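# Lift the feed hopper off the grinder onto the bench

## Task

Remove the feed hopper from the grinder's inlet, set it down on the bench next to the grinder, and release it afterwards.

## Robot and tools

Robot: two arms, left_arm and right_arm, each with six joints (waist, shoulder, elbow, wrist pitch, wrist yaw, wrist roll) and a parallel gripper. The fingers of a gripper point along its own +z axis and close along its y axis. The reported end_effector_position is the spot between the finger pads, roughly 1 cm short of the fingertips.

Scene frame: origin on the table surface midway between the arms, +z up, +x reaching out across the table, and left_arm sits toward +y. The arm names do not mean image left or right. Printed hand positions are approximate and drift more when the arm is stretched out.

Tool execute_actions, argument actions: a list holding one action, one wait, or nothing. An empty list ({"actions": []}) commands nothing and just reports the state. Optional pictures (true/false) controls whether camera images are attached; by default they are. A call that gets refused sends nothing to the robot.

An action is {"rows": [...], "steps": n} with n from 1 to 15 (default 15); each step lasts 1/30 s. rows is a list of 1 to 15 rows, one row per step; if rows run out, the final row repeats. Every row is a single flat list of exactly 14 numbers covering both arms, each in [-1, 1]: left_arm waist, shoulder, elbow, wrist pitch, wrist yaw, wrist roll, gripper opening, then the same seven for right_arm. Send all 14 even when only one arm should move.

Joint entries are offsets, scaled, not poses. They count from the joint angles shown in the most recent result that lists them (before any such result, and for a second or later call within one reply, from wherever the arm is when the action begins). They do not accumulate from the previous row. A value of 1.0 equals 1.264 rad waist, 1.32 shoulder, 1.276 elbow, 1.83 wrist pitch, 1.686 wrist yaw, 2.022 wrist roll. Joint ranges in radians: waist -2.880..2.880, shoulder 0.000..3.142, elbow 0.000..3.019, wrist pitch -1.693..1.571, wrist yaw -1.571..1.571, wrist roll -2.094..2.094. A request more than 0.019 rad beyond a range end is refused; true ends may sit up to 0.019 rad off the listed ones, and requests past a true end are clipped to it, reported as "joint sent to its limit" (possibly about an earlier, still-running action). Missing that line does not prove more travel exists.

The gripper entry is an absolute setting: +1 fully open, -1 closed. Fingers go to where grip_measured would read the value you give (except near the extremes). To keep hold of something, command about 0.03 below its grip_measured; a smaller margin squeezes less. Pads push roughly 50 to 62 N max (less on some grippers, and less on parts under about 2 mm thick); first contact can spike harder. Readings may be off by about 1 mm of opening, a fixed bias per gripper.

A wait is {"steps": n} with n up to 300, no rows; it returns once n steps have elapsed since the previous result, counting your reply time. Rows of all zeros are not a wait: they pull the arm back to the reference angles. Arms can sag under zero offsets; to hold an arm still, make the first call of a reply send offsets back to the desired angles, use zeros in later calls, and push further if a joint keeps falling short.

Motion limits: each joint's target stays within a fixed lead of its measured angle (waist 0.264, shoulder 0.32, elbow 0.276, wrist pitch 0.33, wrist yaw 0.186, wrist roll 0.522 rad), and targets are scaled back if they would move the gripper more than 70 mm from where it is. Big moves therefore take several actions. Between calls arms keep heading to the last target until they all nearly stop, or a step is HELD.

Result lines: per-arm pose (position in m, quaternion wxyz); Joint positions and Joint velocities per arm in joint order (rad, rad/s) followed by finger-pad gap (m, m/s; 0.094 m fully open); grip_measured on the command scale. "joint command not followed" means the clearance check altered or blocked joint targets on some steps, the rest of the row still ran. HELD marks steps where your row was partly or wholly not sent. MOTOR HOT appears from 85 °C while loaded; at 100 °C an OVER-TEMPERATURE FAULT makes that arm and gripper go limp and drop until cooled, so avoid holding loads longer than needed. Brief external tugs on held parts or shoves on loose objects can occur.

Tool zoom_image: camera (cam_high, cam_low, cam_left_wrist, cam_right_wrist) and region [x0, y0, x1, y1] in that camera's image pixels, origin at top-left, at most 504 by 504. It enlarges part of the newest image. Image sizes: cam_high and cam_low 504x504, wrist cameras 616x616 fisheye. Calibration parameters are supplied per camera (K, distortion, T_world_to_cam) and may be slightly off; wrist camera poses follow their arm's joint readings.

Tool finished_scene, argument scene (integer): ends the current scene irreversibly and grades it; the hopper must be on the bench and released, and remain so. Replying with no tool call ends everything.

Avoid: dropping the hopper, knocking anything off the table, slamming or pressing hard, and letting the two arms collide or push on each other. Smooth, economical motion is preferred.

Each tool is called after "Request:" by a JSON object that holds its "op" and its "data", one argument or row to a line.

## Session

Request:
{"op": "execute_actions", "data": {
  "actions": []
}}

Scene clock: 0.00 s of 6320.00 s.
left_arm: end_effector_position=(+0.6252, +0.5283, +0.1317) grip_measured=+1.000 end_effector_quat_wxyz=(-0.008, +0.431, +0.902, +0.008) | right_arm: end_effector_position=(+0.0966, -0.8370, +0.3988) grip_measured=+1.000 end_effector_quat_wxyz=(+0.447, +0.854, +0.263, -0.039)
Joint positions: left_arm=[ 0.455  2.135  2.039 -1.476 -0.022  1.151  0.094] | right_arm=[-1.306  1.071  1.204 -0.775 -0.062  1.14   0.094]
Joint velocities: left_arm=[-0.015 -0.005 -0.027 -0.007  0.037 -0.007  0.   ] | right_arm=[ 0.005  0.015 -0.017 -0.007  0.037 -0.066  0.   ]
Motor temperatures (°C, as the motors report them): left_arm=[28 28 26 27 29 28] | right_arm=[28 28 27 27 26 27]

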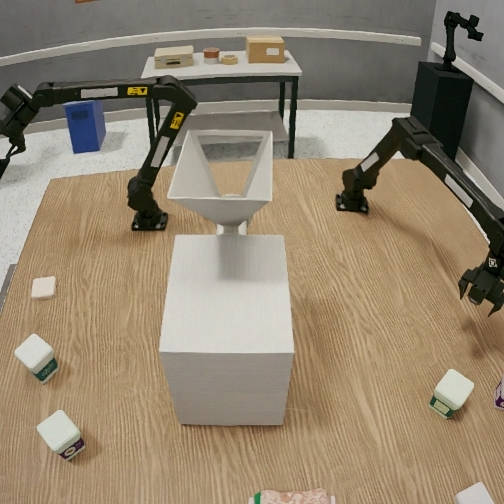

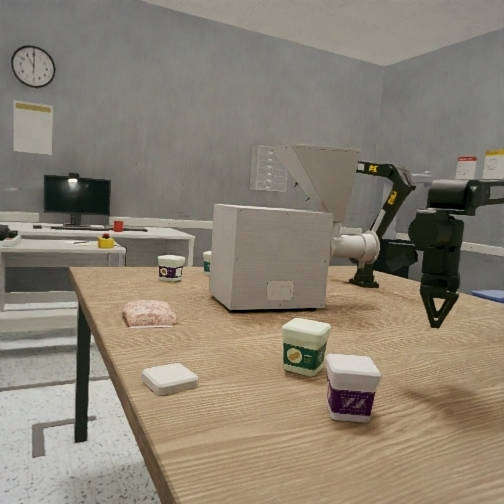

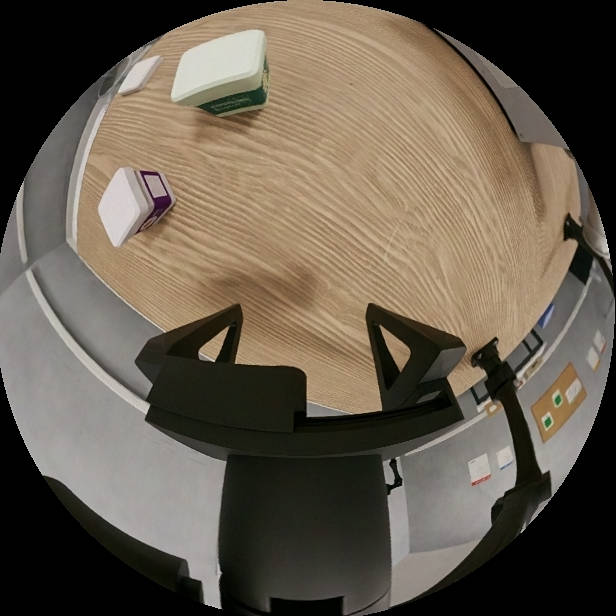

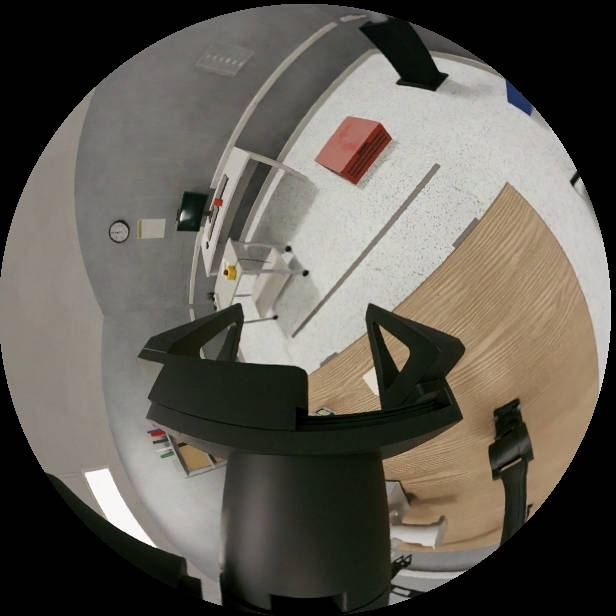

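Request:
{"op": "zoom_image", "data": {
  "camera": "cam_low",
  "region": [200, 130, 420, 320]
}}

Request:
{"op": "zoom_image", "data": {
  "camera": "cam_high",
  "region": [140, 110, 320, 260]
}}

Request:
{"op": "zoom_image", "data": {
  "camera": "cam_right_wrist",
  "region": [360, 450, 500, 600]
}}

Region (200, 130, 420, 320) of cam_low's 504x504 image, scaled by 2.291, with more detail than that image has; it fills the top 435 rows of this view, and the rest is white.

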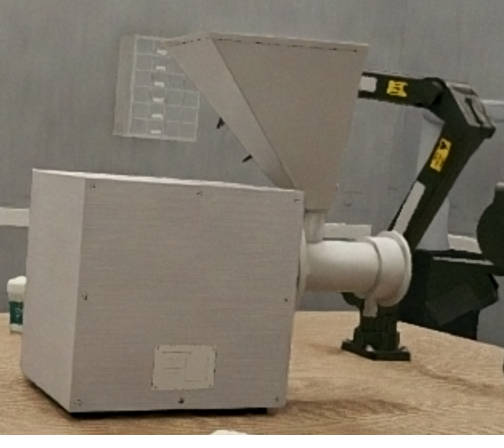

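Region (140, 110, 320, 260) of cam_high's 504x504 image, scaled by 2.800, with more detail than that image has.

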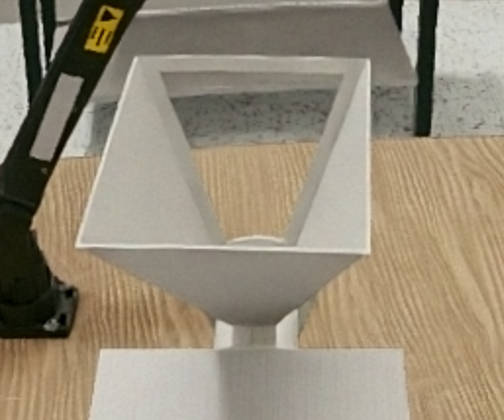

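Region (360, 450, 500, 600) of cam_right_wrist's 616x616 image, scaled by 3.360, with more detail than that image has; it fills the left 470 columns of this view, and the rest is white.

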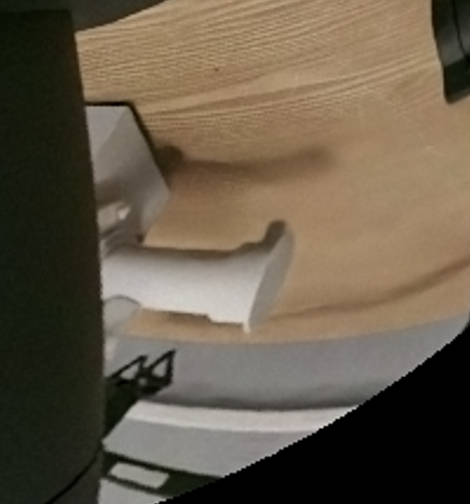

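Request:
{"op": "zoom_image", "data": {
  "camera": "cam_high",
  "region": [424, 240, 504, 330]
}}

Request:
{"op": "zoom_image", "data": {
  "camera": "cam_low",
  "region": [320, 200, 400, 290]
}}

Request:
{"op": "zoom_image", "data": {
  "camera": "cam_low",
  "region": [400, 260, 480, 340]
}}

Region (424, 240, 504, 330) of cam_high's 504x504 image, scaled by 5.600, with more detail than that image has.

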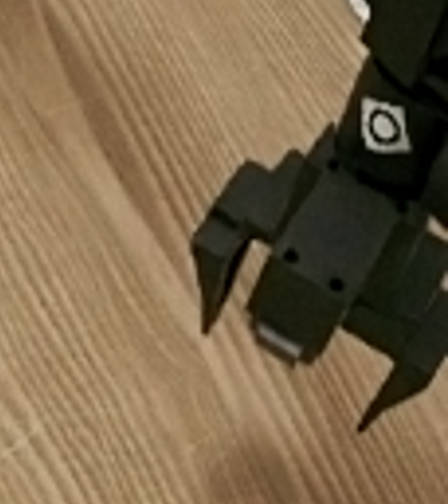

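Region (320, 200, 400, 290) of cam_low's 504x504 image, scaled by 5.600, with more detail than that image has.

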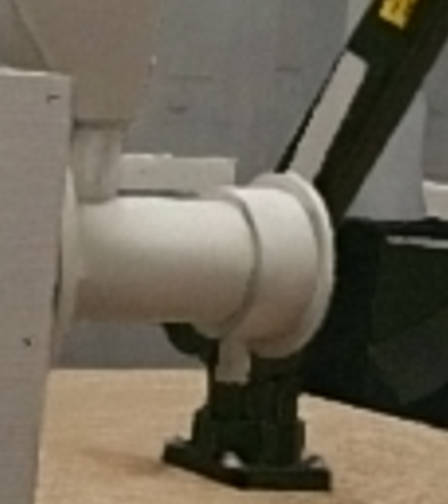

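Region (400, 260, 480, 340) of cam_low's 504x504 image, scaled by 6.300, with more detail than that image has.

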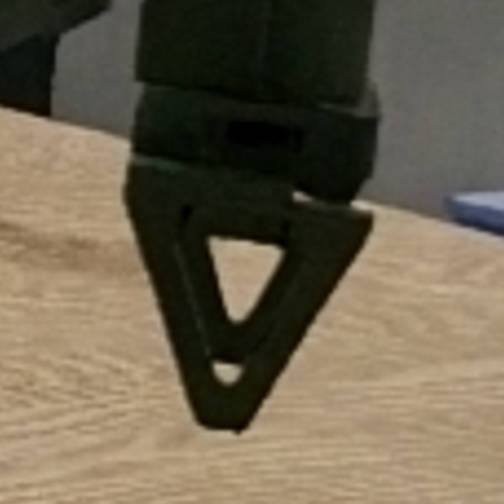

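Request:
{"op": "execute_actions", "data": {
  "actions": [
    {"rows": [[0,0,0,0,0,0,1, 0.633,0,0,0.2186,0.037,-0.564,1]], "steps": 15}
  ],
  "pictures": false
}}

Request:
{"op": "execute_actions", "data": {
  "actions": [
    {"steps": 30}
  ],
  "pictures": false
}}

Scene clock: 30.57 s of 6320.00 s.
left_arm: end_effector_position=(+0.6252, +0.5283, +0.1317) grip_measured=+1.000 end_effector_quat_wxyz=(-0.008, +0.431, +0.902, +0.008) | right_arm: end_effector_position=(+0.4029, -0.7145, +0.4724) grip_measured=+1.000 end_effector_quat_wxyz=(+0.581, +0.400, +0.697, -0.128)
Joint positions: left_arm=[ 0.455  2.135  2.039 -1.476 -0.022  1.151  0.094] | right_arm=[-0.61   1.074  1.201 -0.423 -0.002  0.303  0.094]
Joint velocities: left_arm=[-0.005  0.005 -0.007 -0.002 -0.037 -0.037  0.   ] | right_arm=[ 1.656 -0.015 -0.007  0.222  0.007 -1.883  0.   ]
Motor temperatures (°C, as the motors report them): left_arm=[28 32 30 27 29 28] | right_arm=[28 29 35 27 26 27]
Steps of this call (steps 1 to 90: nothing new was sent; then 27.07 s passed at rest; steps 91 to 105: all 15 steps of this action). Readings (joint positions):
91: left_arm=[0.455 2.135 2.039 -1.476 -0.022 1.151] | right_arm=[-1.296 1.071 1.203 -0.750 -0.041 1.099]
92: left_arm=[0.455 2.135 2.039 -1.476 -0.022 1.151] | right_arm=[-1.273 1.072 1.201 -0.698 -0.023 1.043]
94: left_arm=[0.455 2.135 2.039 -1.476 -0.022 1.151] | right_arm=[-1.196 1.074 1.201 -0.595 -0.009 0.934]
98: left_arm=[0.455 2.135 2.039 -1.476 -0.022 1.151] | right_arm=[-0.996 1.074 1.201 -0.479 -0.003 0.708]
105: the state above

Scene clock: 31.57 s of 6320.00 s.
left_arm: end_effector_position=(+0.6252, +0.5283, +0.1317) grip_measured=+1.000 end_effector_quat_wxyz=(-0.008, +0.431, +0.902, +0.008) | right_arm: end_effector_position=(+0.4402, -0.6708, +0.4769) grip_measured=+1.000 end_effector_quat_wxyz=(+0.575, +0.252, +0.757, -0.181)
Joint positions: left_arm=[ 0.455  2.135  2.039 -1.476 -0.022  1.151  0.094] | right_arm=[-0.499  1.074  1.201 -0.404 -0.001  0.016  0.094]
Joint velocities: left_arm=[ 0.015 -0.015 -0.027 -0.002  0.081 -0.022  0.   ] | right_arm=[ 0.005  0.015 -0.002 -0.012 -0.051 -0.022  0.   ]
Motor temperatures (°C, as the motors report them): left_arm=[28 32 30 27 29 28] | right_arm=[28 29 35 27 26 27]
Steps of this call (steps 1 to 30: the robot went on to your last target). Readings (joint positions):
1: left_arm=[0.455 2.135 2.039 -1.476 -0.022 1.151] | right_arm=[-0.559 1.074 1.201 -0.415 -0.002 0.245]
2: left_arm=[0.455 2.135 2.039 -1.476 -0.022 1.151] | right_arm=[-0.516 1.074 1.201 -0.410 -0.003 0.198]
4: left_arm=[0.455 2.135 2.039 -1.476 -0.022 1.151] | right_arm=[-0.471 1.074 1.201 -0.404 -0.004 0.130]
8: left_arm=[0.455 2.135 2.039 -1.476 -0.022 1.151] | right_arm=[-0.482 1.074 1.201 -0.404 -0.003 0.062]
30: the state above
All arms were judged still, so your last target was given up. Only a new action makes them travel on or press farther. Fingers that are still opening or closing keep moving.

Request:
{"op": "execute_actions", "data": {
  "actions": [
    {"rows": [[0,0,0,0,0,0,1, 0,0,0.392,-0.328,0,-0.008,1]], "steps": 15}
  ],
  "pictures": false
}}

Request:
{"op": "execute_actions", "data": {
  "actions": [
    {"steps": 15}
  ],
  "pictures": false
}}

Request:
{"op": "execute_actions", "data": {
  "actions": [
    {"rows": [[0,0,0,0,0,0,1, 0,0.3,0.2,-0.1,0,0,1]], "steps": 15}
  ],
  "pictures": false
}}

Request:
{"op": "execute_actions", "data": {
  "actions": [
    {"steps": 15}
  ]
}}

Scene clock: 35.60 s of 6320.00 s.
left_arm: end_effector_position=(+0.6252, +0.5283, +0.1317) grip_measured=+1.000 end_effector_quat_wxyz=(-0.008, +0.431, +0.902, +0.008) | right_arm: end_effector_position=(+0.3873, -0.6325, +0.6044) grip_measured=+1.000 end_effector_quat_wxyz=(+0.525, +0.263, +0.792, -0.165)
Joint positions: left_arm=[ 0.455  2.135  2.039 -1.476 -0.022  1.151  0.094] | right_arm=[-0.499  1.078  1.644 -0.97  -0.001  0.016  0.094]
Joint velocities: left_arm=[ 0.015 -0.024  0.002 -0.002  0.037  0.066  0.   ] | right_arm=[ 0.005 -0.161  0.388 -0.085  0.007  0.066  0.   ]
Motor temperatures (°C, as the motors report them): left_arm=[28 32 30 27 29 28] | right_arm=[28 29 35 27 26 27]
Steps of this call (steps 1 to 90: nothing new was sent; then 0.53 s passed at rest; steps 91 to 105: all 15 steps of this action). Readings (joint positions):
91: left_arm=[0.455 2.135 2.039 -1.476 -0.022 1.151] | right_arm=[-0.499 1.074 1.215 -0.444 -0.001 0.016]
92: left_arm=[0.455 2.135 2.039 -1.476 -0.022 1.151] | right_arm=[-0.499 1.079 1.243 -0.523 -0.001 0.016]
94: left_arm=[0.455 2.135 2.039 -1.476 -0.022 1.151] | right_arm=[-0.499 1.084 1.310 -0.666 -0.001 0.016]
98: left_arm=[0.455 2.135 2.039 -1.476 -0.022 1.151] | right_arm=[-0.499 1.084 1.448 -0.864 -0.001 0.016]
105: the state above

Scene clock: 36.10 s of 6320.00 s.
left_arm: end_effector_position=(+0.6252, +0.5283, +0.1317) grip_measured=+1.000 end_effector_quat_wxyz=(-0.008, +0.431, +0.902, +0.008) | right_arm: end_effector_position=(+0.3783, -0.6260, +0.6181) grip_measured=+1.000 end_effector_quat_wxyz=(+0.534, +0.262, +0.786, -0.168)
Joint positions: left_arm=[ 0.455  2.135  2.039 -1.476 -0.022  1.151  0.094] | right_arm=[-0.499  1.062  1.662 -0.983 -0.001  0.016  0.094]
Joint velocities: left_arm=[-0.015  0.015 -0.012 -0.002  0.022  0.037  0.   ] | right_arm=[ 0.005 -0.005  0.007  0.007  0.007 -0.066  0.   ]
Motor temperatures (°C, as the motors report them): left_arm=[28 32 30 27 29 28] | right_arm=[28 29 35 27 26 27]
Steps of this call (steps 1 to 15: the robot went on to your last target). Readings (joint positions):
1: left_arm=[0.455 2.135 2.039 -1.476 -0.022 1.151] | right_arm=[-0.499 1.073 1.655 -0.972 -0.001 0.016]
2: left_arm=[0.455 2.135 2.039 -1.476 -0.022 1.151] | right_arm=[-0.499 1.067 1.660 -0.973 -0.001 0.016]
4: left_arm=[0.455 2.135 2.039 -1.476 -0.022 1.151] | right_arm=[-0.499 1.057 1.662 -0.977 -0.001 0.016]
8: left_arm=[0.455 2.135 2.039 -1.476 -0.022 1.151] | right_arm=[-0.499 1.058 1.662 -0.982 -0.001 0.016]
15: the state above

Scene clock: 36.60 s of 6320.00 s.
left_arm: end_effector_position=(+0.6252, +0.5283, +0.1317) grip_measured=+1.000 end_effector_quat_wxyz=(-0.008, +0.431, +0.902, +0.008) | right_arm: end_effector_position=(+0.5053, -0.7180, +0.4708) grip_measured=+1.000 end_effector_quat_wxyz=(+0.363, +0.292, +0.878, -0.114)
Joint positions: left_arm=[ 0.455  2.135  2.039 -1.476 -0.022  1.151  0.094] | right_arm=[-0.499  1.508  1.863 -1.146 -0.001  0.016  0.094]
Joint velocities: left_arm=[-0.005 -0.005  0.002 -0.022 -0.037 -0.037  0.   ] | right_arm=[ 0.015  0.327 -0.007 -0.056 -0.051  0.007  0.   ]
Motor temperatures (°C, as the motors report them): left_arm=[28 32 30 27 29 28] | right_arm=[28 29 35 27 26 27]
Steps of this call (steps 1 to 15: all 15 steps of this action). Readings (joint positions):
1: left_arm=[0.455 2.135 2.039 -1.476 -0.022 1.151] | right_arm=[-0.499 1.075 1.675 -1.002 -0.001 0.016]
2: left_arm=[0.455 2.135 2.039 -1.476 -0.022 1.151] | right_arm=[-0.499 1.100 1.714 -1.035 -0.001 0.016]
4: left_arm=[0.455 2.135 2.039 -1.476 -0.022 1.151] | right_arm=[-0.499 1.170 1.786 -1.062 -0.001 0.016]
8: left_arm=[0.455 2.135 2.039 -1.476 -0.022 1.151] | right_arm=[-0.499 1.309 1.846 -1.095 -0.001 0.016]
15: the state above

Scene clock: 37.10 s of 6320.00 s.
left_arm: end_effector_position=(+0.6252, +0.5283, +0.1317) grip_measured=+1.000 end_effector_quat_wxyz=(-0.008, +0.431, +0.902, +0.008) | right_arm: end_effector_position=(+0.4872, -0.7049, +0.5047) grip_measured=+1.000 end_effector_quat_wxyz=(+0.388, +0.289, +0.867, -0.122)
Joint positions: left_arm=[ 0.455  2.135  2.039 -1.476 -0.022  1.151  0.094] | right_arm=[-0.499  1.447  1.863 -1.149 -0.001  0.016  0.094]
Joint velocities: left_arm=[-0.015 -0.015  0.012 -0.012  0.022  0.066  0.   ] | right_arm=[-0.015 -0.005 -0.007 -0.012  0.051  0.007  0.   ]
Motor temperatures (°C, as the motors report them): left_arm=[28 32 30 27 29 28] | right_arm=[28 29 35 27 26 27]
Steps of this call (steps 1 to 15: the robot went on to your last target). Readings (joint positions):
1: left_arm=[0.455 2.135 2.039 -1.476 -0.022 1.151] | right_arm=[-0.499 1.515 1.863 -1.148 -0.001 0.016]
2: left_arm=[0.455 2.135 2.039 -1.476 -0.022 1.151] | right_arm=[-0.499 1.516 1.863 -1.149 -0.001 0.016]
4: left_arm=[0.455 2.135 2.039 -1.476 -0.022 1.151] | right_arm=[-0.499 1.507 1.863 -1.149 -0.001 0.016]
8: left_arm=[0.455 2.135 2.039 -1.476 -0.022 1.151] | right_arm=[-0.499 1.474 1.863 -1.149 -0.001 0.016]
15: the state above
camera_calibration (this result's frames):
cam_right_wrist: T_world_to_cam=[[-0.600426, -0.799671, 0.00389758, -0.271917], [-0.782598, 0.586591, -0.208451, 0.901059], [0.164406, -0.128209, -0.978025, 0.445699], [0, 0, 0, 1]] pos_world=[0.468626, -0.688854, 0.624791]

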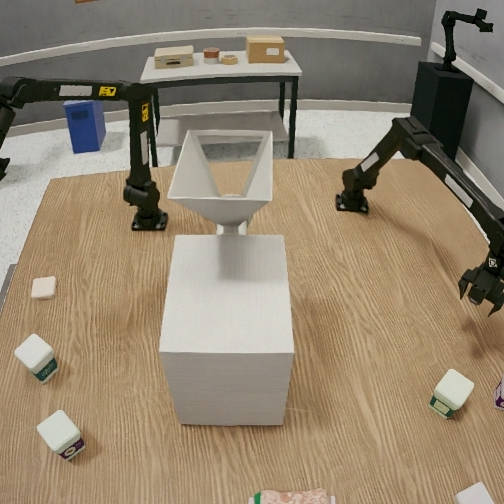

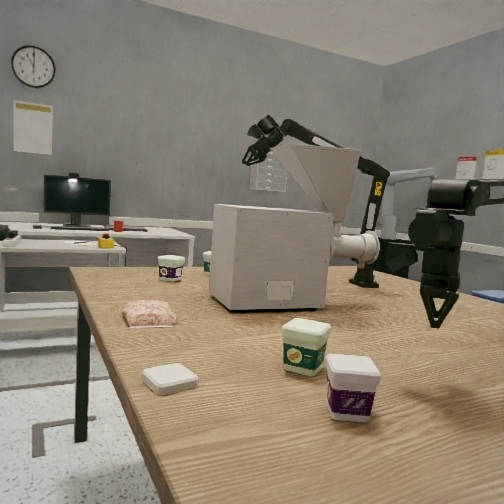

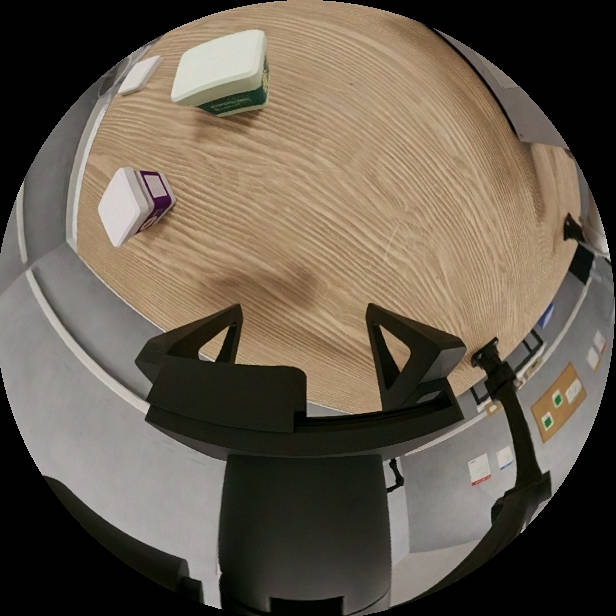

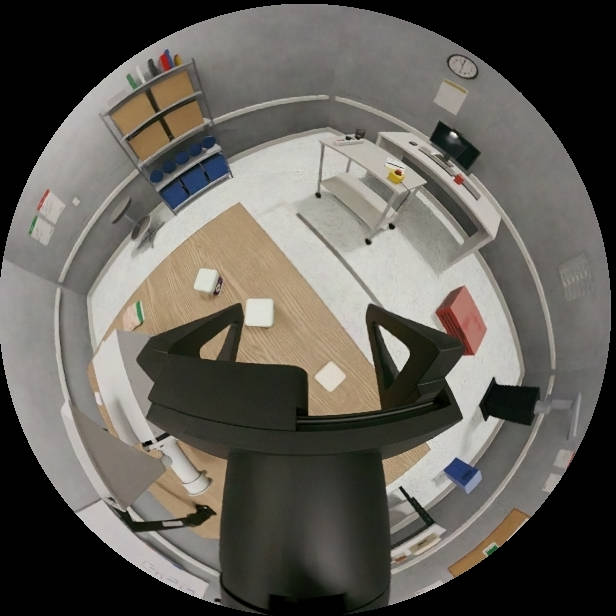

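Request:
{"op": "execute_actions", "data": {
  "actions": [
    {"rows": [[0,0,0,0,0,0,1, 0.02,-0.01,0.03,-0.02,0,0.01,1],[0,0,0,0,0,0,1, 0.05,-0.02,0.06,-0.05,0,0.03,1],[0,0,0,0,0,0,1, 0.09,-0.035,0.09,-0.08,0,0.05,1],[0,0,0,0,0,0,1, 0.13,-0.05,0.12,-0.11,0,0.07,1],[0,0,0,0,0,0,1, 0.17,-0.065,0.15,-0.14,0,0.09,1],[0,0,0,0,0,0,1, 0.21,-0.08,0.18,-0.17,0,0.11,1],[0,0,0,0,0,0,1, 0.25,-0.09,0.21,-0.2,0,0.13,1],[0,0,0,0,0,0,1, 0.29,-0.1,0.23,-0.22,0,0.14,1],[0,0,0,0,0,0,1, 0.33,-0.11,0.245,-0.235,0,0.14,1],[0,0,0,0,0,0,1, 0.37,-0.1145,0.253,-0.241,0,0.14,1],[0,0,0,0,0,0,1, 0.41,-0.1145,0.253,-0.241,0,0.14,1],[0,0,0,0,0,0,1, 0.45,-0.1145,0.253,-0.241,0,0.14,1],[0,0,0,0,0,0,1, 0.49,-0.1145,0.253,-0.241,0,0.14,1],[0,0,0,0,0,0,1, 0.53,-0.1145,0.253,-0.241,0,0.14,1],[0,0,0,0,0,0,1, 0.56,-0.1145,0.253,-0.241,0,0.14,1]]}
  ],
  "pictures": false
}}

Request:
{"op": "execute_actions", "data": {
  "actions": [
    {"steps": 15}
  ]
}}

Scene clock: 47.27 s of 6320.00 s.
left_arm: end_effector_position=(+0.6252, +0.5283, +0.1317) grip_measured=+1.000 end_effector_quat_wxyz=(-0.008, +0.431, +0.902, +0.008) | right_arm: end_effector_position=(+0.4964, -0.5261, +0.5235) grip_measured=+1.000 end_effector_quat_wxyz=(+0.334, +0.219, +0.916, -0.029)
Joint positions: left_arm=[ 0.455  2.135  2.039 -1.476 -0.022  1.151  0.094] | right_arm=[-0.193  1.385  1.933 -1.435 -0.001  0.148  0.094]
Joint velocities: left_arm=[-0.005  0.015  0.007 -0.012  0.066  0.037  0.   ] | right_arm=[ 0.894 -0.171  0.281 -0.379 -0.007  0.271  0.   ]
Motor temperatures (°C, as the motors report them): left_arm=[28 32 30 27 29 28] | right_arm=[28 29 37 27 26 27]
Steps of this call (steps 1 to 15: the robot went on to your last target; steps 16 to 90: nothing new was sent; then 6.67 s passed at rest; steps 91 to 105: all 15 steps of this action). Readings (joint positions):
91: left_arm=[0.455 2.135 2.039 -1.476 -0.022 1.151] | right_arm=[-0.498 1.447 1.863 -1.152 -0.001 0.016]
92: left_arm=[0.455 2.135 2.039 -1.476 -0.022 1.151] | right_arm=[-0.494 1.446 1.865 -1.165 -0.001 0.023]
94: left_arm=[0.455 2.135 2.039 -1.476 -0.022 1.151] | right_arm=[-0.474 1.444 1.871 -1.217 -0.001 0.045]
98: left_arm=[0.455 2.135 2.039 -1.476 -0.022 1.151] | right_arm=[-0.387 1.427 1.884 -1.307 -0.001 0.088]
105: the state above

Scene clock: 47.77 s of 6320.00 s.
left_arm: end_effector_position=(+0.6252, +0.5283, +0.1317) grip_measured=+1.000 end_effector_quat_wxyz=(-0.008, +0.431, +0.902, +0.008) | right_arm: end_effector_position=(+0.4528, -0.3286, +0.6247) grip_measured=+1.000 end_effector_quat_wxyz=(+0.393, +0.077, +0.913, +0.071)
Joint positions: left_arm=[ 0.455  2.135  2.039 -1.476 -0.022  1.151  0.094] | right_arm=[ 0.219  1.312  2.128 -1.565 -0.002  0.26   0.094]
Joint velocities: left_arm=[ 0.005 -0.015  0.002  0.017 -0.022 -0.007  0.   ] | right_arm=[ 0.005 -0.239  0.247 -0.022  0.022  0.066  0.   ]
Motor temperatures (°C, as the motors report them): left_arm=[28 32 30 27 29 28] | right_arm=[28 29 37 27 26 27]
Steps of this call (steps 1 to 15: the robot went on to your last target). Readings (joint positions):
1: left_arm=[0.455 2.135 2.039 -1.476 -0.022 1.151] | right_arm=[-0.163 1.379 1.942 -1.447 -0.001 0.155]
2: left_arm=[0.455 2.135 2.039 -1.476 -0.022 1.151] | right_arm=[-0.131 1.374 1.953 -1.459 -0.001 0.163]
4: left_arm=[0.455 2.135 2.039 -1.476 -0.022 1.151] | right_arm=[-0.065 1.362 1.974 -1.480 -0.001 0.177]
8: left_arm=[0.455 2.135 2.039 -1.476 -0.022 1.151] | right_arm=[0.081 1.344 2.020 -1.516 -0.001 0.206]
15: the state above
camera_calibration (this result's frames):
cam_right_wrist: T_world_to_cam=[[-0.092524, -0.980537, -0.173167, -0.170938], [-0.977431, 0.122613, -0.172033, 0.591486], [0.189917, 0.153341, -0.969751, 0.692799], [0, 0, 0, 1]] pos_world=[0.430747, -0.34637, 0.743997]

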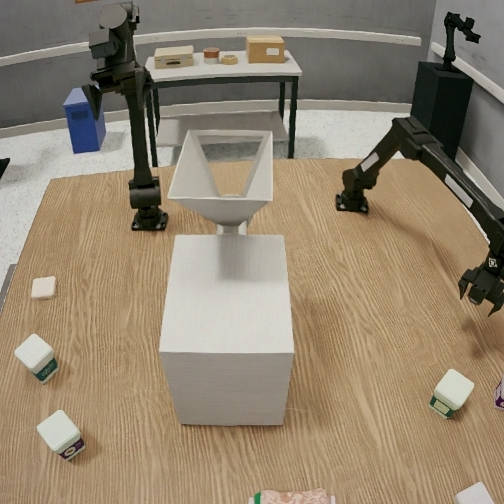

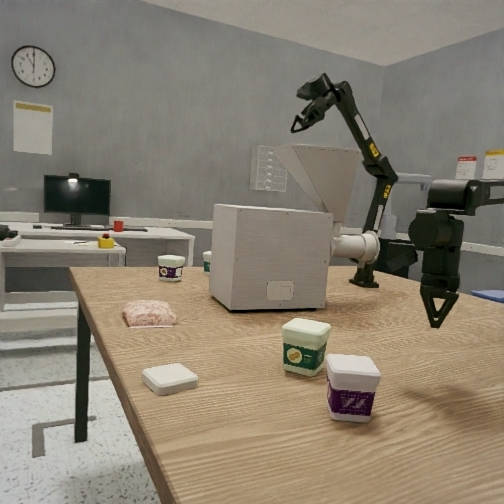

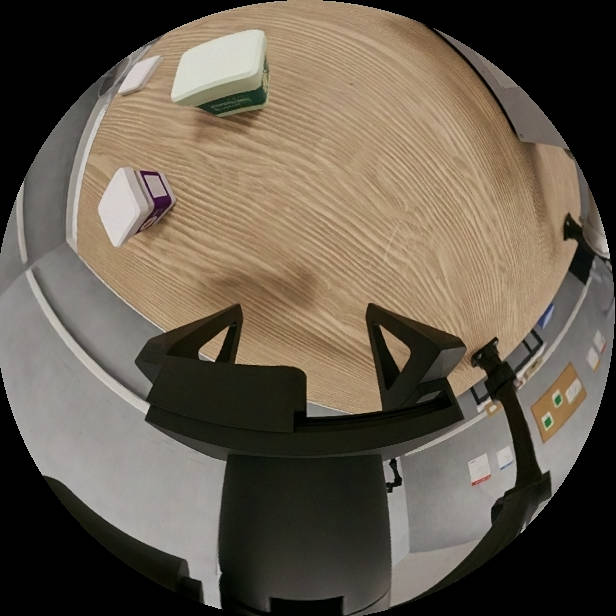

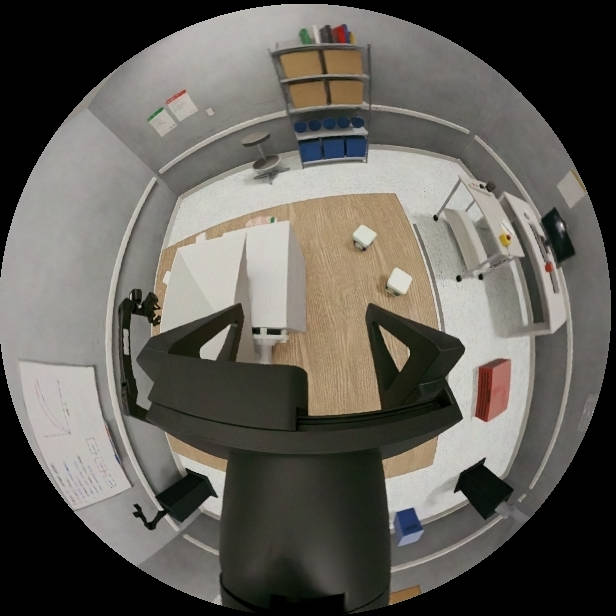

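Request:
{"op": "zoom_image", "data": {
  "camera": "cam_right_wrist",
  "region": [140, 200, 340, 400]
}}

Region (140, 200, 340, 400) of cam_right_wrist's 616x616 image, scaled by 2.520, with more detail than that image has.

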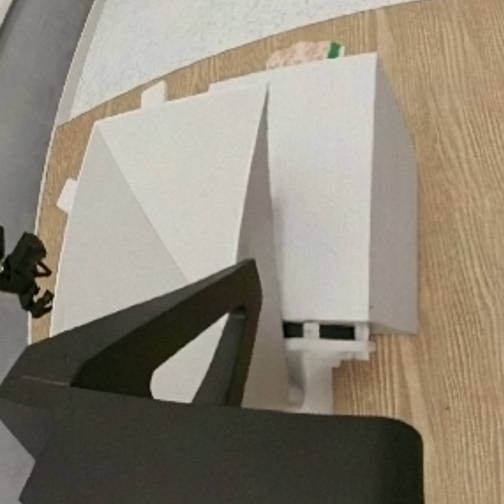

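Request:
{"op": "execute_actions", "data": {
  "actions": [
    {"rows": [[0,0,0,0,0,0,1, 0.03,0,-0.015,0.01,0.015,0.02,1],[0,0,0,0,0,0,1, 0.07,-0.003,-0.035,0.025,0.035,0.045,1],[0,0,0,0,0,0,1, 0.11,-0.006,-0.06,0.04,0.06,0.07,1],[0,0,0,0,0,0,1, 0.15,-0.009,-0.085,0.06,0.08,0.1,1],[0,0,0,0,0,0,1, 0.19,-0.012,-0.11,0.075,0.1,0.12,1],[0,0,0,0,0,0,1, 0.22,-0.0155,-0.13,0.09,0.12,0.14,1],[0,0,0,0,0,0,1, 0.245,-0.0155,-0.15,0.1,0.13,0.155,1],[0,0,0,0,0,0,1, 0.262,-0.0155,-0.168,0.113,0.137,0.163,1]]}
  ],
  "pictures": false
}}

Request:
{"op": "execute_actions", "data": {
  "actions": [
    {"steps": 15}
  ]
}}

Scene clock: 54.73 s of 6320.00 s.
left_arm: end_effector_position=(+0.6252, +0.5283, +0.1317) grip_measured=+1.000 end_effector_quat_wxyz=(-0.008, +0.431, +0.902, +0.008) | right_arm: end_effector_position=(+0.4677, -0.1999, +0.5630) grip_measured=+1.000 end_effector_quat_wxyz=(+0.387, +0.091, +0.913, +0.091)
Joint positions: left_arm=[ 0.455  2.135  2.039 -1.476 -0.022  1.151  0.094] | right_arm=[ 0.57   1.308  1.917 -1.387  0.224  0.545  0.094]
Joint velocities: left_arm=[-0.005 -0.015 -0.007 -0.002  0.022 -0.037  0.   ] | right_arm=[-0.073  0.005  0.007  0.032  0.037  0.227  0.   ]
Motor temperatures (°C, as the motors report them): left_arm=[28 33 30 27 29 28] | right_arm=[28 29 36 27 26 27]
Steps of this call (steps 1 to 30: the robot went on to your last target; steps 31 to 90: nothing new was sent; then 3.47 s passed at rest; steps 91 to 105: all 15 steps of this action). Readings (joint positions):
91: left_arm=[0.455 2.135 2.039 -1.476 -0.022 1.151] | right_arm=[0.221 1.283 2.148 -1.569 0.009 0.283]
92: left_arm=[0.455 2.135 2.039 -1.476 -0.022 1.151] | right_arm=[0.230 1.283 2.139 -1.564 0.034 0.291]
94: left_arm=[0.455 2.135 2.039 -1.476 -0.022 1.151] | right_arm=[0.281 1.277 2.099 -1.530 0.104 0.331]
98: left_arm=[0.455 2.135 2.039 -1.476 -0.022 1.151] | right_arm=[0.458 1.277 1.986 -1.436 0.210 0.443]
105: the state above

Scene clock: 55.23 s of 6320.00 s.
left_arm: end_effector_position=(+0.6252, +0.5283, +0.1317) grip_measured=+1.000 end_effector_quat_wxyz=(-0.008, +0.431, +0.902, +0.008) | right_arm: end_effector_position=(+0.4656, -0.2058, +0.5682) grip_measured=+1.000 end_effector_quat_wxyz=(+0.392, +0.108, +0.909, +0.097)
Joint positions: left_arm=[ 0.455  2.135  2.039 -1.476 -0.022  1.151  0.094] | right_arm=[ 0.561  1.298  1.917 -1.384  0.226  0.572  0.094]
Joint velocities: left_arm=[-0.005 -0.005 -0.012 -0.002 -0.051 -0.037  0.   ] | right_arm=[-0.024 -0.015 -0.007 -0.017  0.007  0.051  0.   ]
Motor temperatures (°C, as the motors report them): left_arm=[28 33 30 27 29 28] | right_arm=[28 29 36 27 26 27]
Steps of this call (steps 1 to 15: the robot went on to your last target). Readings (joint positions):
1: left_arm=[0.455 2.135 2.039 -1.476 -0.022 1.151] | right_arm=[0.567 1.308 1.917 -1.386 0.225 0.550]
2: left_arm=[0.455 2.135 2.039 -1.476 -0.022 1.151] | right_arm=[0.565 1.306 1.917 -1.385 0.226 0.555]
4: left_arm=[0.455 2.135 2.039 -1.476 -0.022 1.151] | right_arm=[0.562 1.303 1.917 -1.384 0.226 0.562]
8: left_arm=[0.455 2.135 2.039 -1.476 -0.022 1.151] | right_arm=[0.561 1.298 1.917 -1.384 0.226 0.569]
15: the state above
camera_calibration (this result's frames):
cam_right_wrist: T_world_to_cam=[[-0.127686, -0.961319, -0.244054, 0.00143997], [-0.97199, 0.170239, -0.162031, 0.58081], [0.19731, 0.216529, -0.95613, 0.618517], [0, 0, 0, 1]] pos_world=[0.442686, -0.231419, 0.685843]

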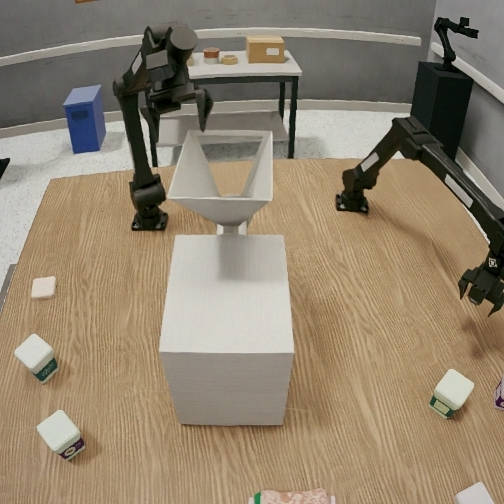

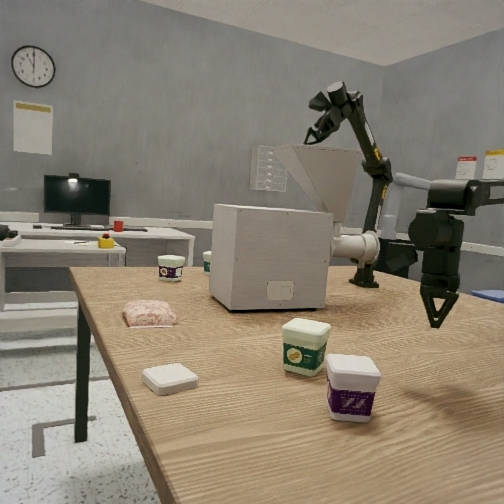

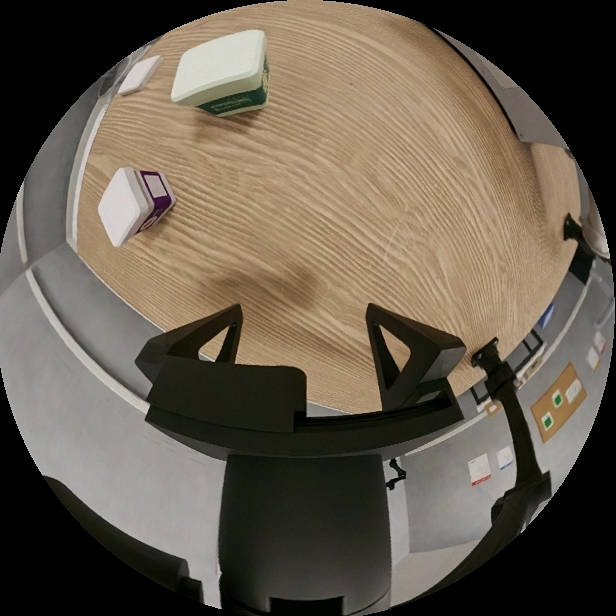

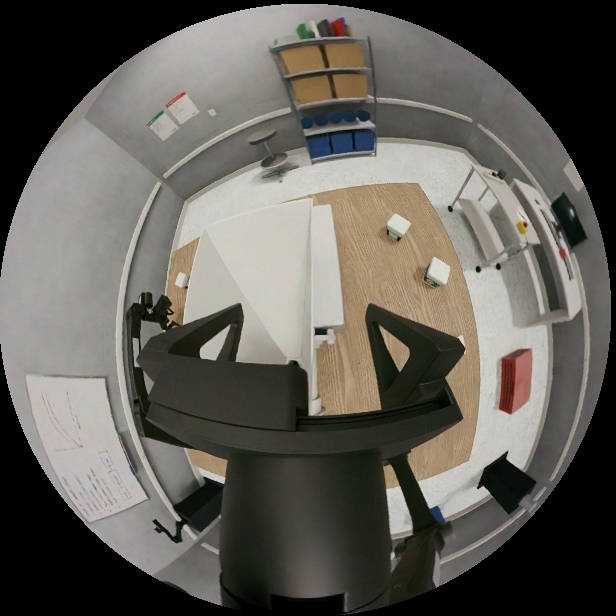

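Request:
{"op": "zoom_image", "data": {
  "camera": "cam_right_wrist",
  "region": [180, 180, 420, 420]
}}

Region (180, 180, 420, 420) of cam_right_wrist's 616x616 image, scaled by 2.100, with more detail than that image has.

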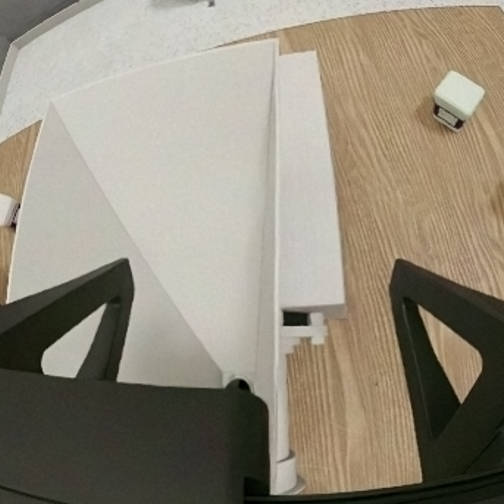

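Request:
{"op": "execute_actions", "data": {
  "actions": [
    {"rows": [[0,0,0,0,0,0,1, 0.001,-0.003,-0.01,0.008,-0.003,0.005,1],[0,0,0,0,0,0,1, 0.002,-0.008,-0.025,0.016,-0.007,0.01,1],[0,0,0,0,0,0,1, 0.003,-0.013,-0.04,0.024,-0.011,0.016,1],[0,0,0,0,0,0,1, 0.004,-0.018,-0.057,0.032,-0.015,0.022,1],[0,0,0,0,0,0,1, 0.005,-0.023,-0.074,0.04,-0.018,0.027,1],[0,0,0,0,0,0,1, 0.006,-0.028,-0.09,0.047,-0.0214,0.0312,1],[0,0,0,0,0,0,1, 0.007,-0.033,-0.106,0.054,-0.0214,0.0312,1],[0,0,0,0,0,0,1, 0.008,-0.038,-0.122,0.061,-0.0214,0.0312,1],[0,0,0,0,0,0,1, 0.008,-0.043,-0.137,0.067,-0.0214,0.0312,1],[0,0,0,0,0,0,1, 0.008,-0.047,-0.15,0.072,-0.0214,0.0312,1],[0,0,0,0,0,0,1, 0.008,-0.05,-0.16,0.076,-0.0214,0.0312,1],[0,0,0,0,0,0,1, 0.008,-0.0523,-0.1654,0.0781,-0.0214,0.0312,1]]}
  ],
  "pictures": false
}}

Request:
{"op": "execute_actions", "data": {
  "actions": [
    {"steps": 12}
  ]
}}

Scene clock: 65.57 s of 6320.00 s.
left_arm: end_effector_position=(+0.6252, +0.5283, +0.1317) grip_measured=+1.000 end_effector_quat_wxyz=(-0.008, +0.431, +0.902, +0.008) | right_arm: end_effector_position=(+0.4657, -0.1997, +0.5135) grip_measured=+1.000 end_effector_quat_wxyz=(+0.371, +0.121, +0.914, +0.111)
Joint positions: left_arm=[ 0.455  2.135  2.039 -1.476 -0.022  1.151  0.094] | right_arm=[ 0.561  1.242  1.721 -1.274  0.193  0.616  0.094]
Joint velocities: left_arm=[ 0.005 -0.015 -0.012  0.017 -0.022 -0.022  0.   ] | right_arm=[-0.005 -0.015 -0.09   0.071 -0.022 -0.11   0.   ]
Motor temperatures (°C, as the motors report them): left_arm=[28 33 30 27 29 28] | right_arm=[28 29 34 27 27 27]
Steps of this call (steps 1 to 15: the robot went on to your last target; steps 16 to 90: nothing new was sent; then 6.83 s passed at rest; steps 91 to 105: all 15 steps of this action). Readings (joint positions):
91: left_arm=[0.455 2.135 2.039 -1.476 -0.022 1.151] | right_arm=[0.561 1.298 1.917 -1.384 0.226 0.573]
92: left_arm=[0.455 2.135 2.039 -1.476 -0.022 1.151] | right_arm=[0.561 1.297 1.916 -1.383 0.222 0.574]
94: left_arm=[0.455 2.135 2.039 -1.476 -0.022 1.151] | right_arm=[0.561 1.290 1.897 -1.368 0.210 0.580]
98: left_arm=[0.455 2.135 2.039 -1.476 -0.022 1.151] | right_arm=[0.561 1.263 1.818 -1.322 0.194 0.601]
105: the state above

Scene clock: 65.97 s of 6320.00 s.
left_arm: end_effector_position=(+0.6252, +0.5283, +0.1317) grip_measured=+1.000 end_effector_quat_wxyz=(-0.008, +0.431, +0.902, +0.008) | right_arm: end_effector_position=(+0.4651, -0.1999, +0.5157) grip_measured=+1.000 end_effector_quat_wxyz=(+0.374, +0.122, +0.912, +0.114)
Joint positions: left_arm=[ 0.455  2.135  2.039 -1.476 -0.022  1.151  0.094] | right_arm=[ 0.561  1.238  1.719 -1.267  0.193  0.619  0.094]
Joint velocities: left_arm=[-0.005 -0.005  0.007 -0.007  0.051  0.051  0.   ] | right_arm=[-0.015 -0.015 -0.027  0.012 -0.007  0.037  0.   ]
Motor temperatures (°C, as the motors report them): left_arm=[28 33 30 27 29 28] | right_arm=[28 29 34 27 27 27]
Steps of this call (steps 1 to 12: the robot went on to your last target). Readings (joint positions):
1: left_arm=[0.455 2.135 2.039 -1.476 -0.022 1.151] | right_arm=[0.561 1.242 1.719 -1.272 0.193 0.616]
2: left_arm=[0.455 2.135 2.039 -1.476 -0.022 1.151] | right_arm=[0.561 1.242 1.719 -1.271 0.193 0.617]
4: left_arm=[0.455 2.135 2.039 -1.476 -0.022 1.151] | right_arm=[0.561 1.241 1.719 -1.268 0.193 0.617]
8: left_arm=[0.455 2.135 2.039 -1.476 -0.022 1.151] | right_arm=[0.561 1.238 1.719 -1.267 0.193 0.618]
12: the state above
camera_calibration (this result's frames):
cam_right_wrist: T_world_to_cam=[[-0.144158, -0.948269, -0.282851, 0.0245386], [-0.975389, 0.184358, -0.120951, 0.554036], [0.16684, 0.258454, -0.951507, 0.58736], [0, 0, 0, 1]] pos_world=[0.445943, -0.230677, 0.632829]

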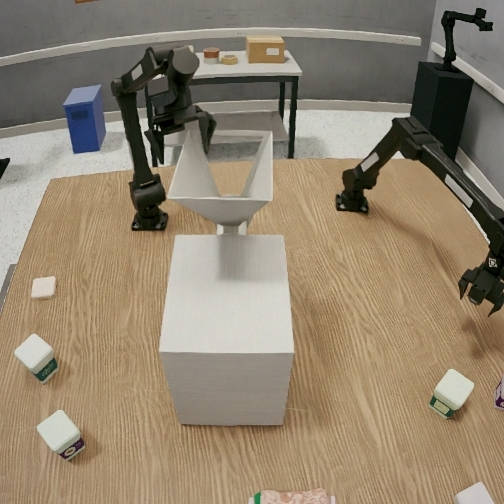

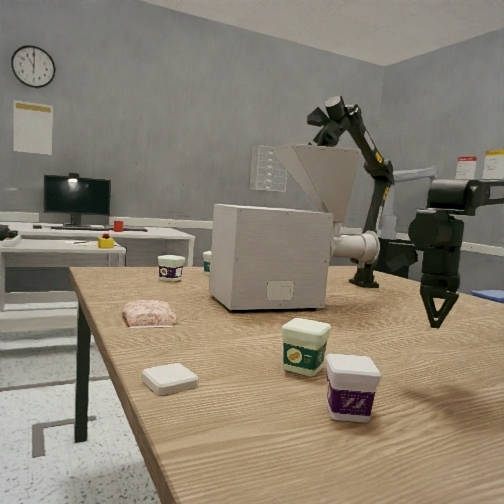

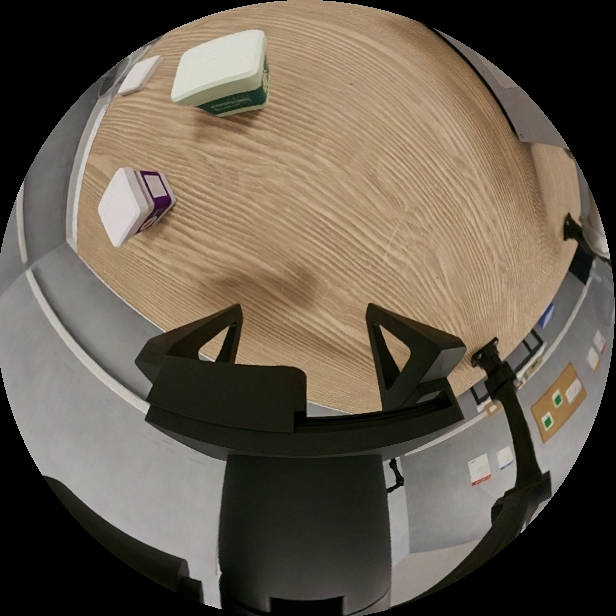

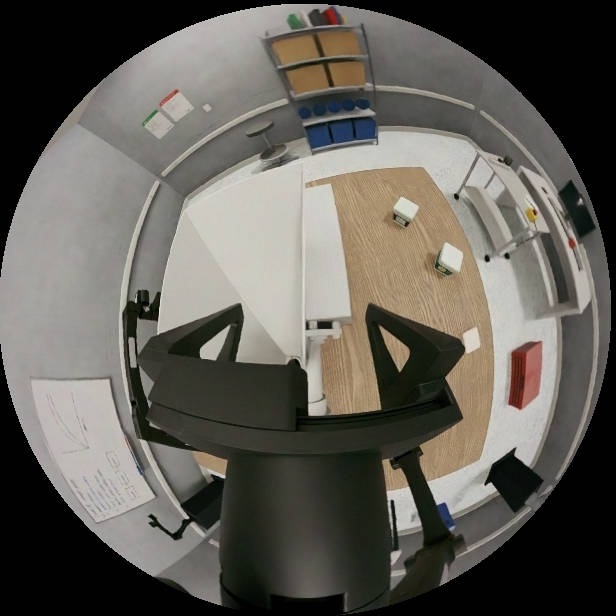

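Request:
{"op": "zoom_image", "data": {
  "camera": "cam_right_wrist",
  "region": [200, 150, 420, 430]
}}

Request:
{"op": "zoom_image", "data": {
  "camera": "cam_high",
  "region": [120, 60, 300, 240]
}}

Region (200, 150, 420, 430) of cam_right_wrist's 616x616 image, scaled by 1.800, with more detail than that image has; it fills the left 396 columns of this view, and the rest is white.

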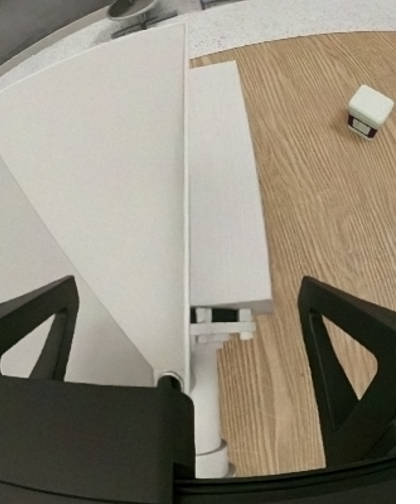

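Region (120, 60, 300, 240) of cam_high's 504x504 image, scaled by 2.800, with more detail than that image has.

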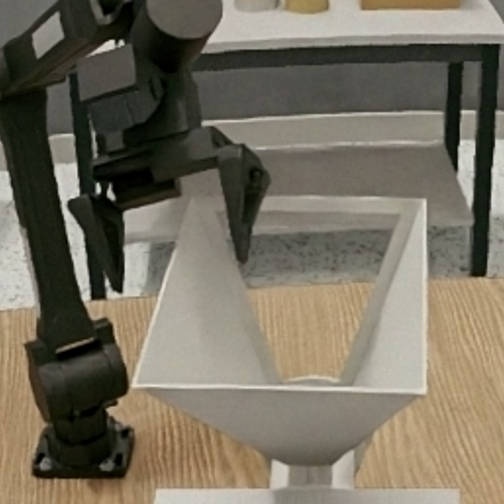

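Request:
{"op": "zoom_image", "data": {
  "camera": "cam_low",
  "region": [270, 85, 380, 175]
}}

Region (270, 85, 380, 175) of cam_low's 504x504 image, scaled by 4.582, with more detail than that image has; it fills the top 412 rows of this view, and the rest is white.

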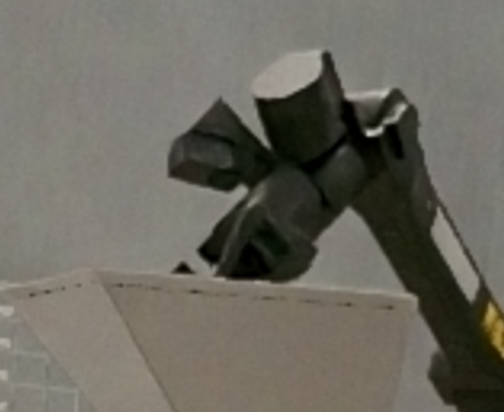

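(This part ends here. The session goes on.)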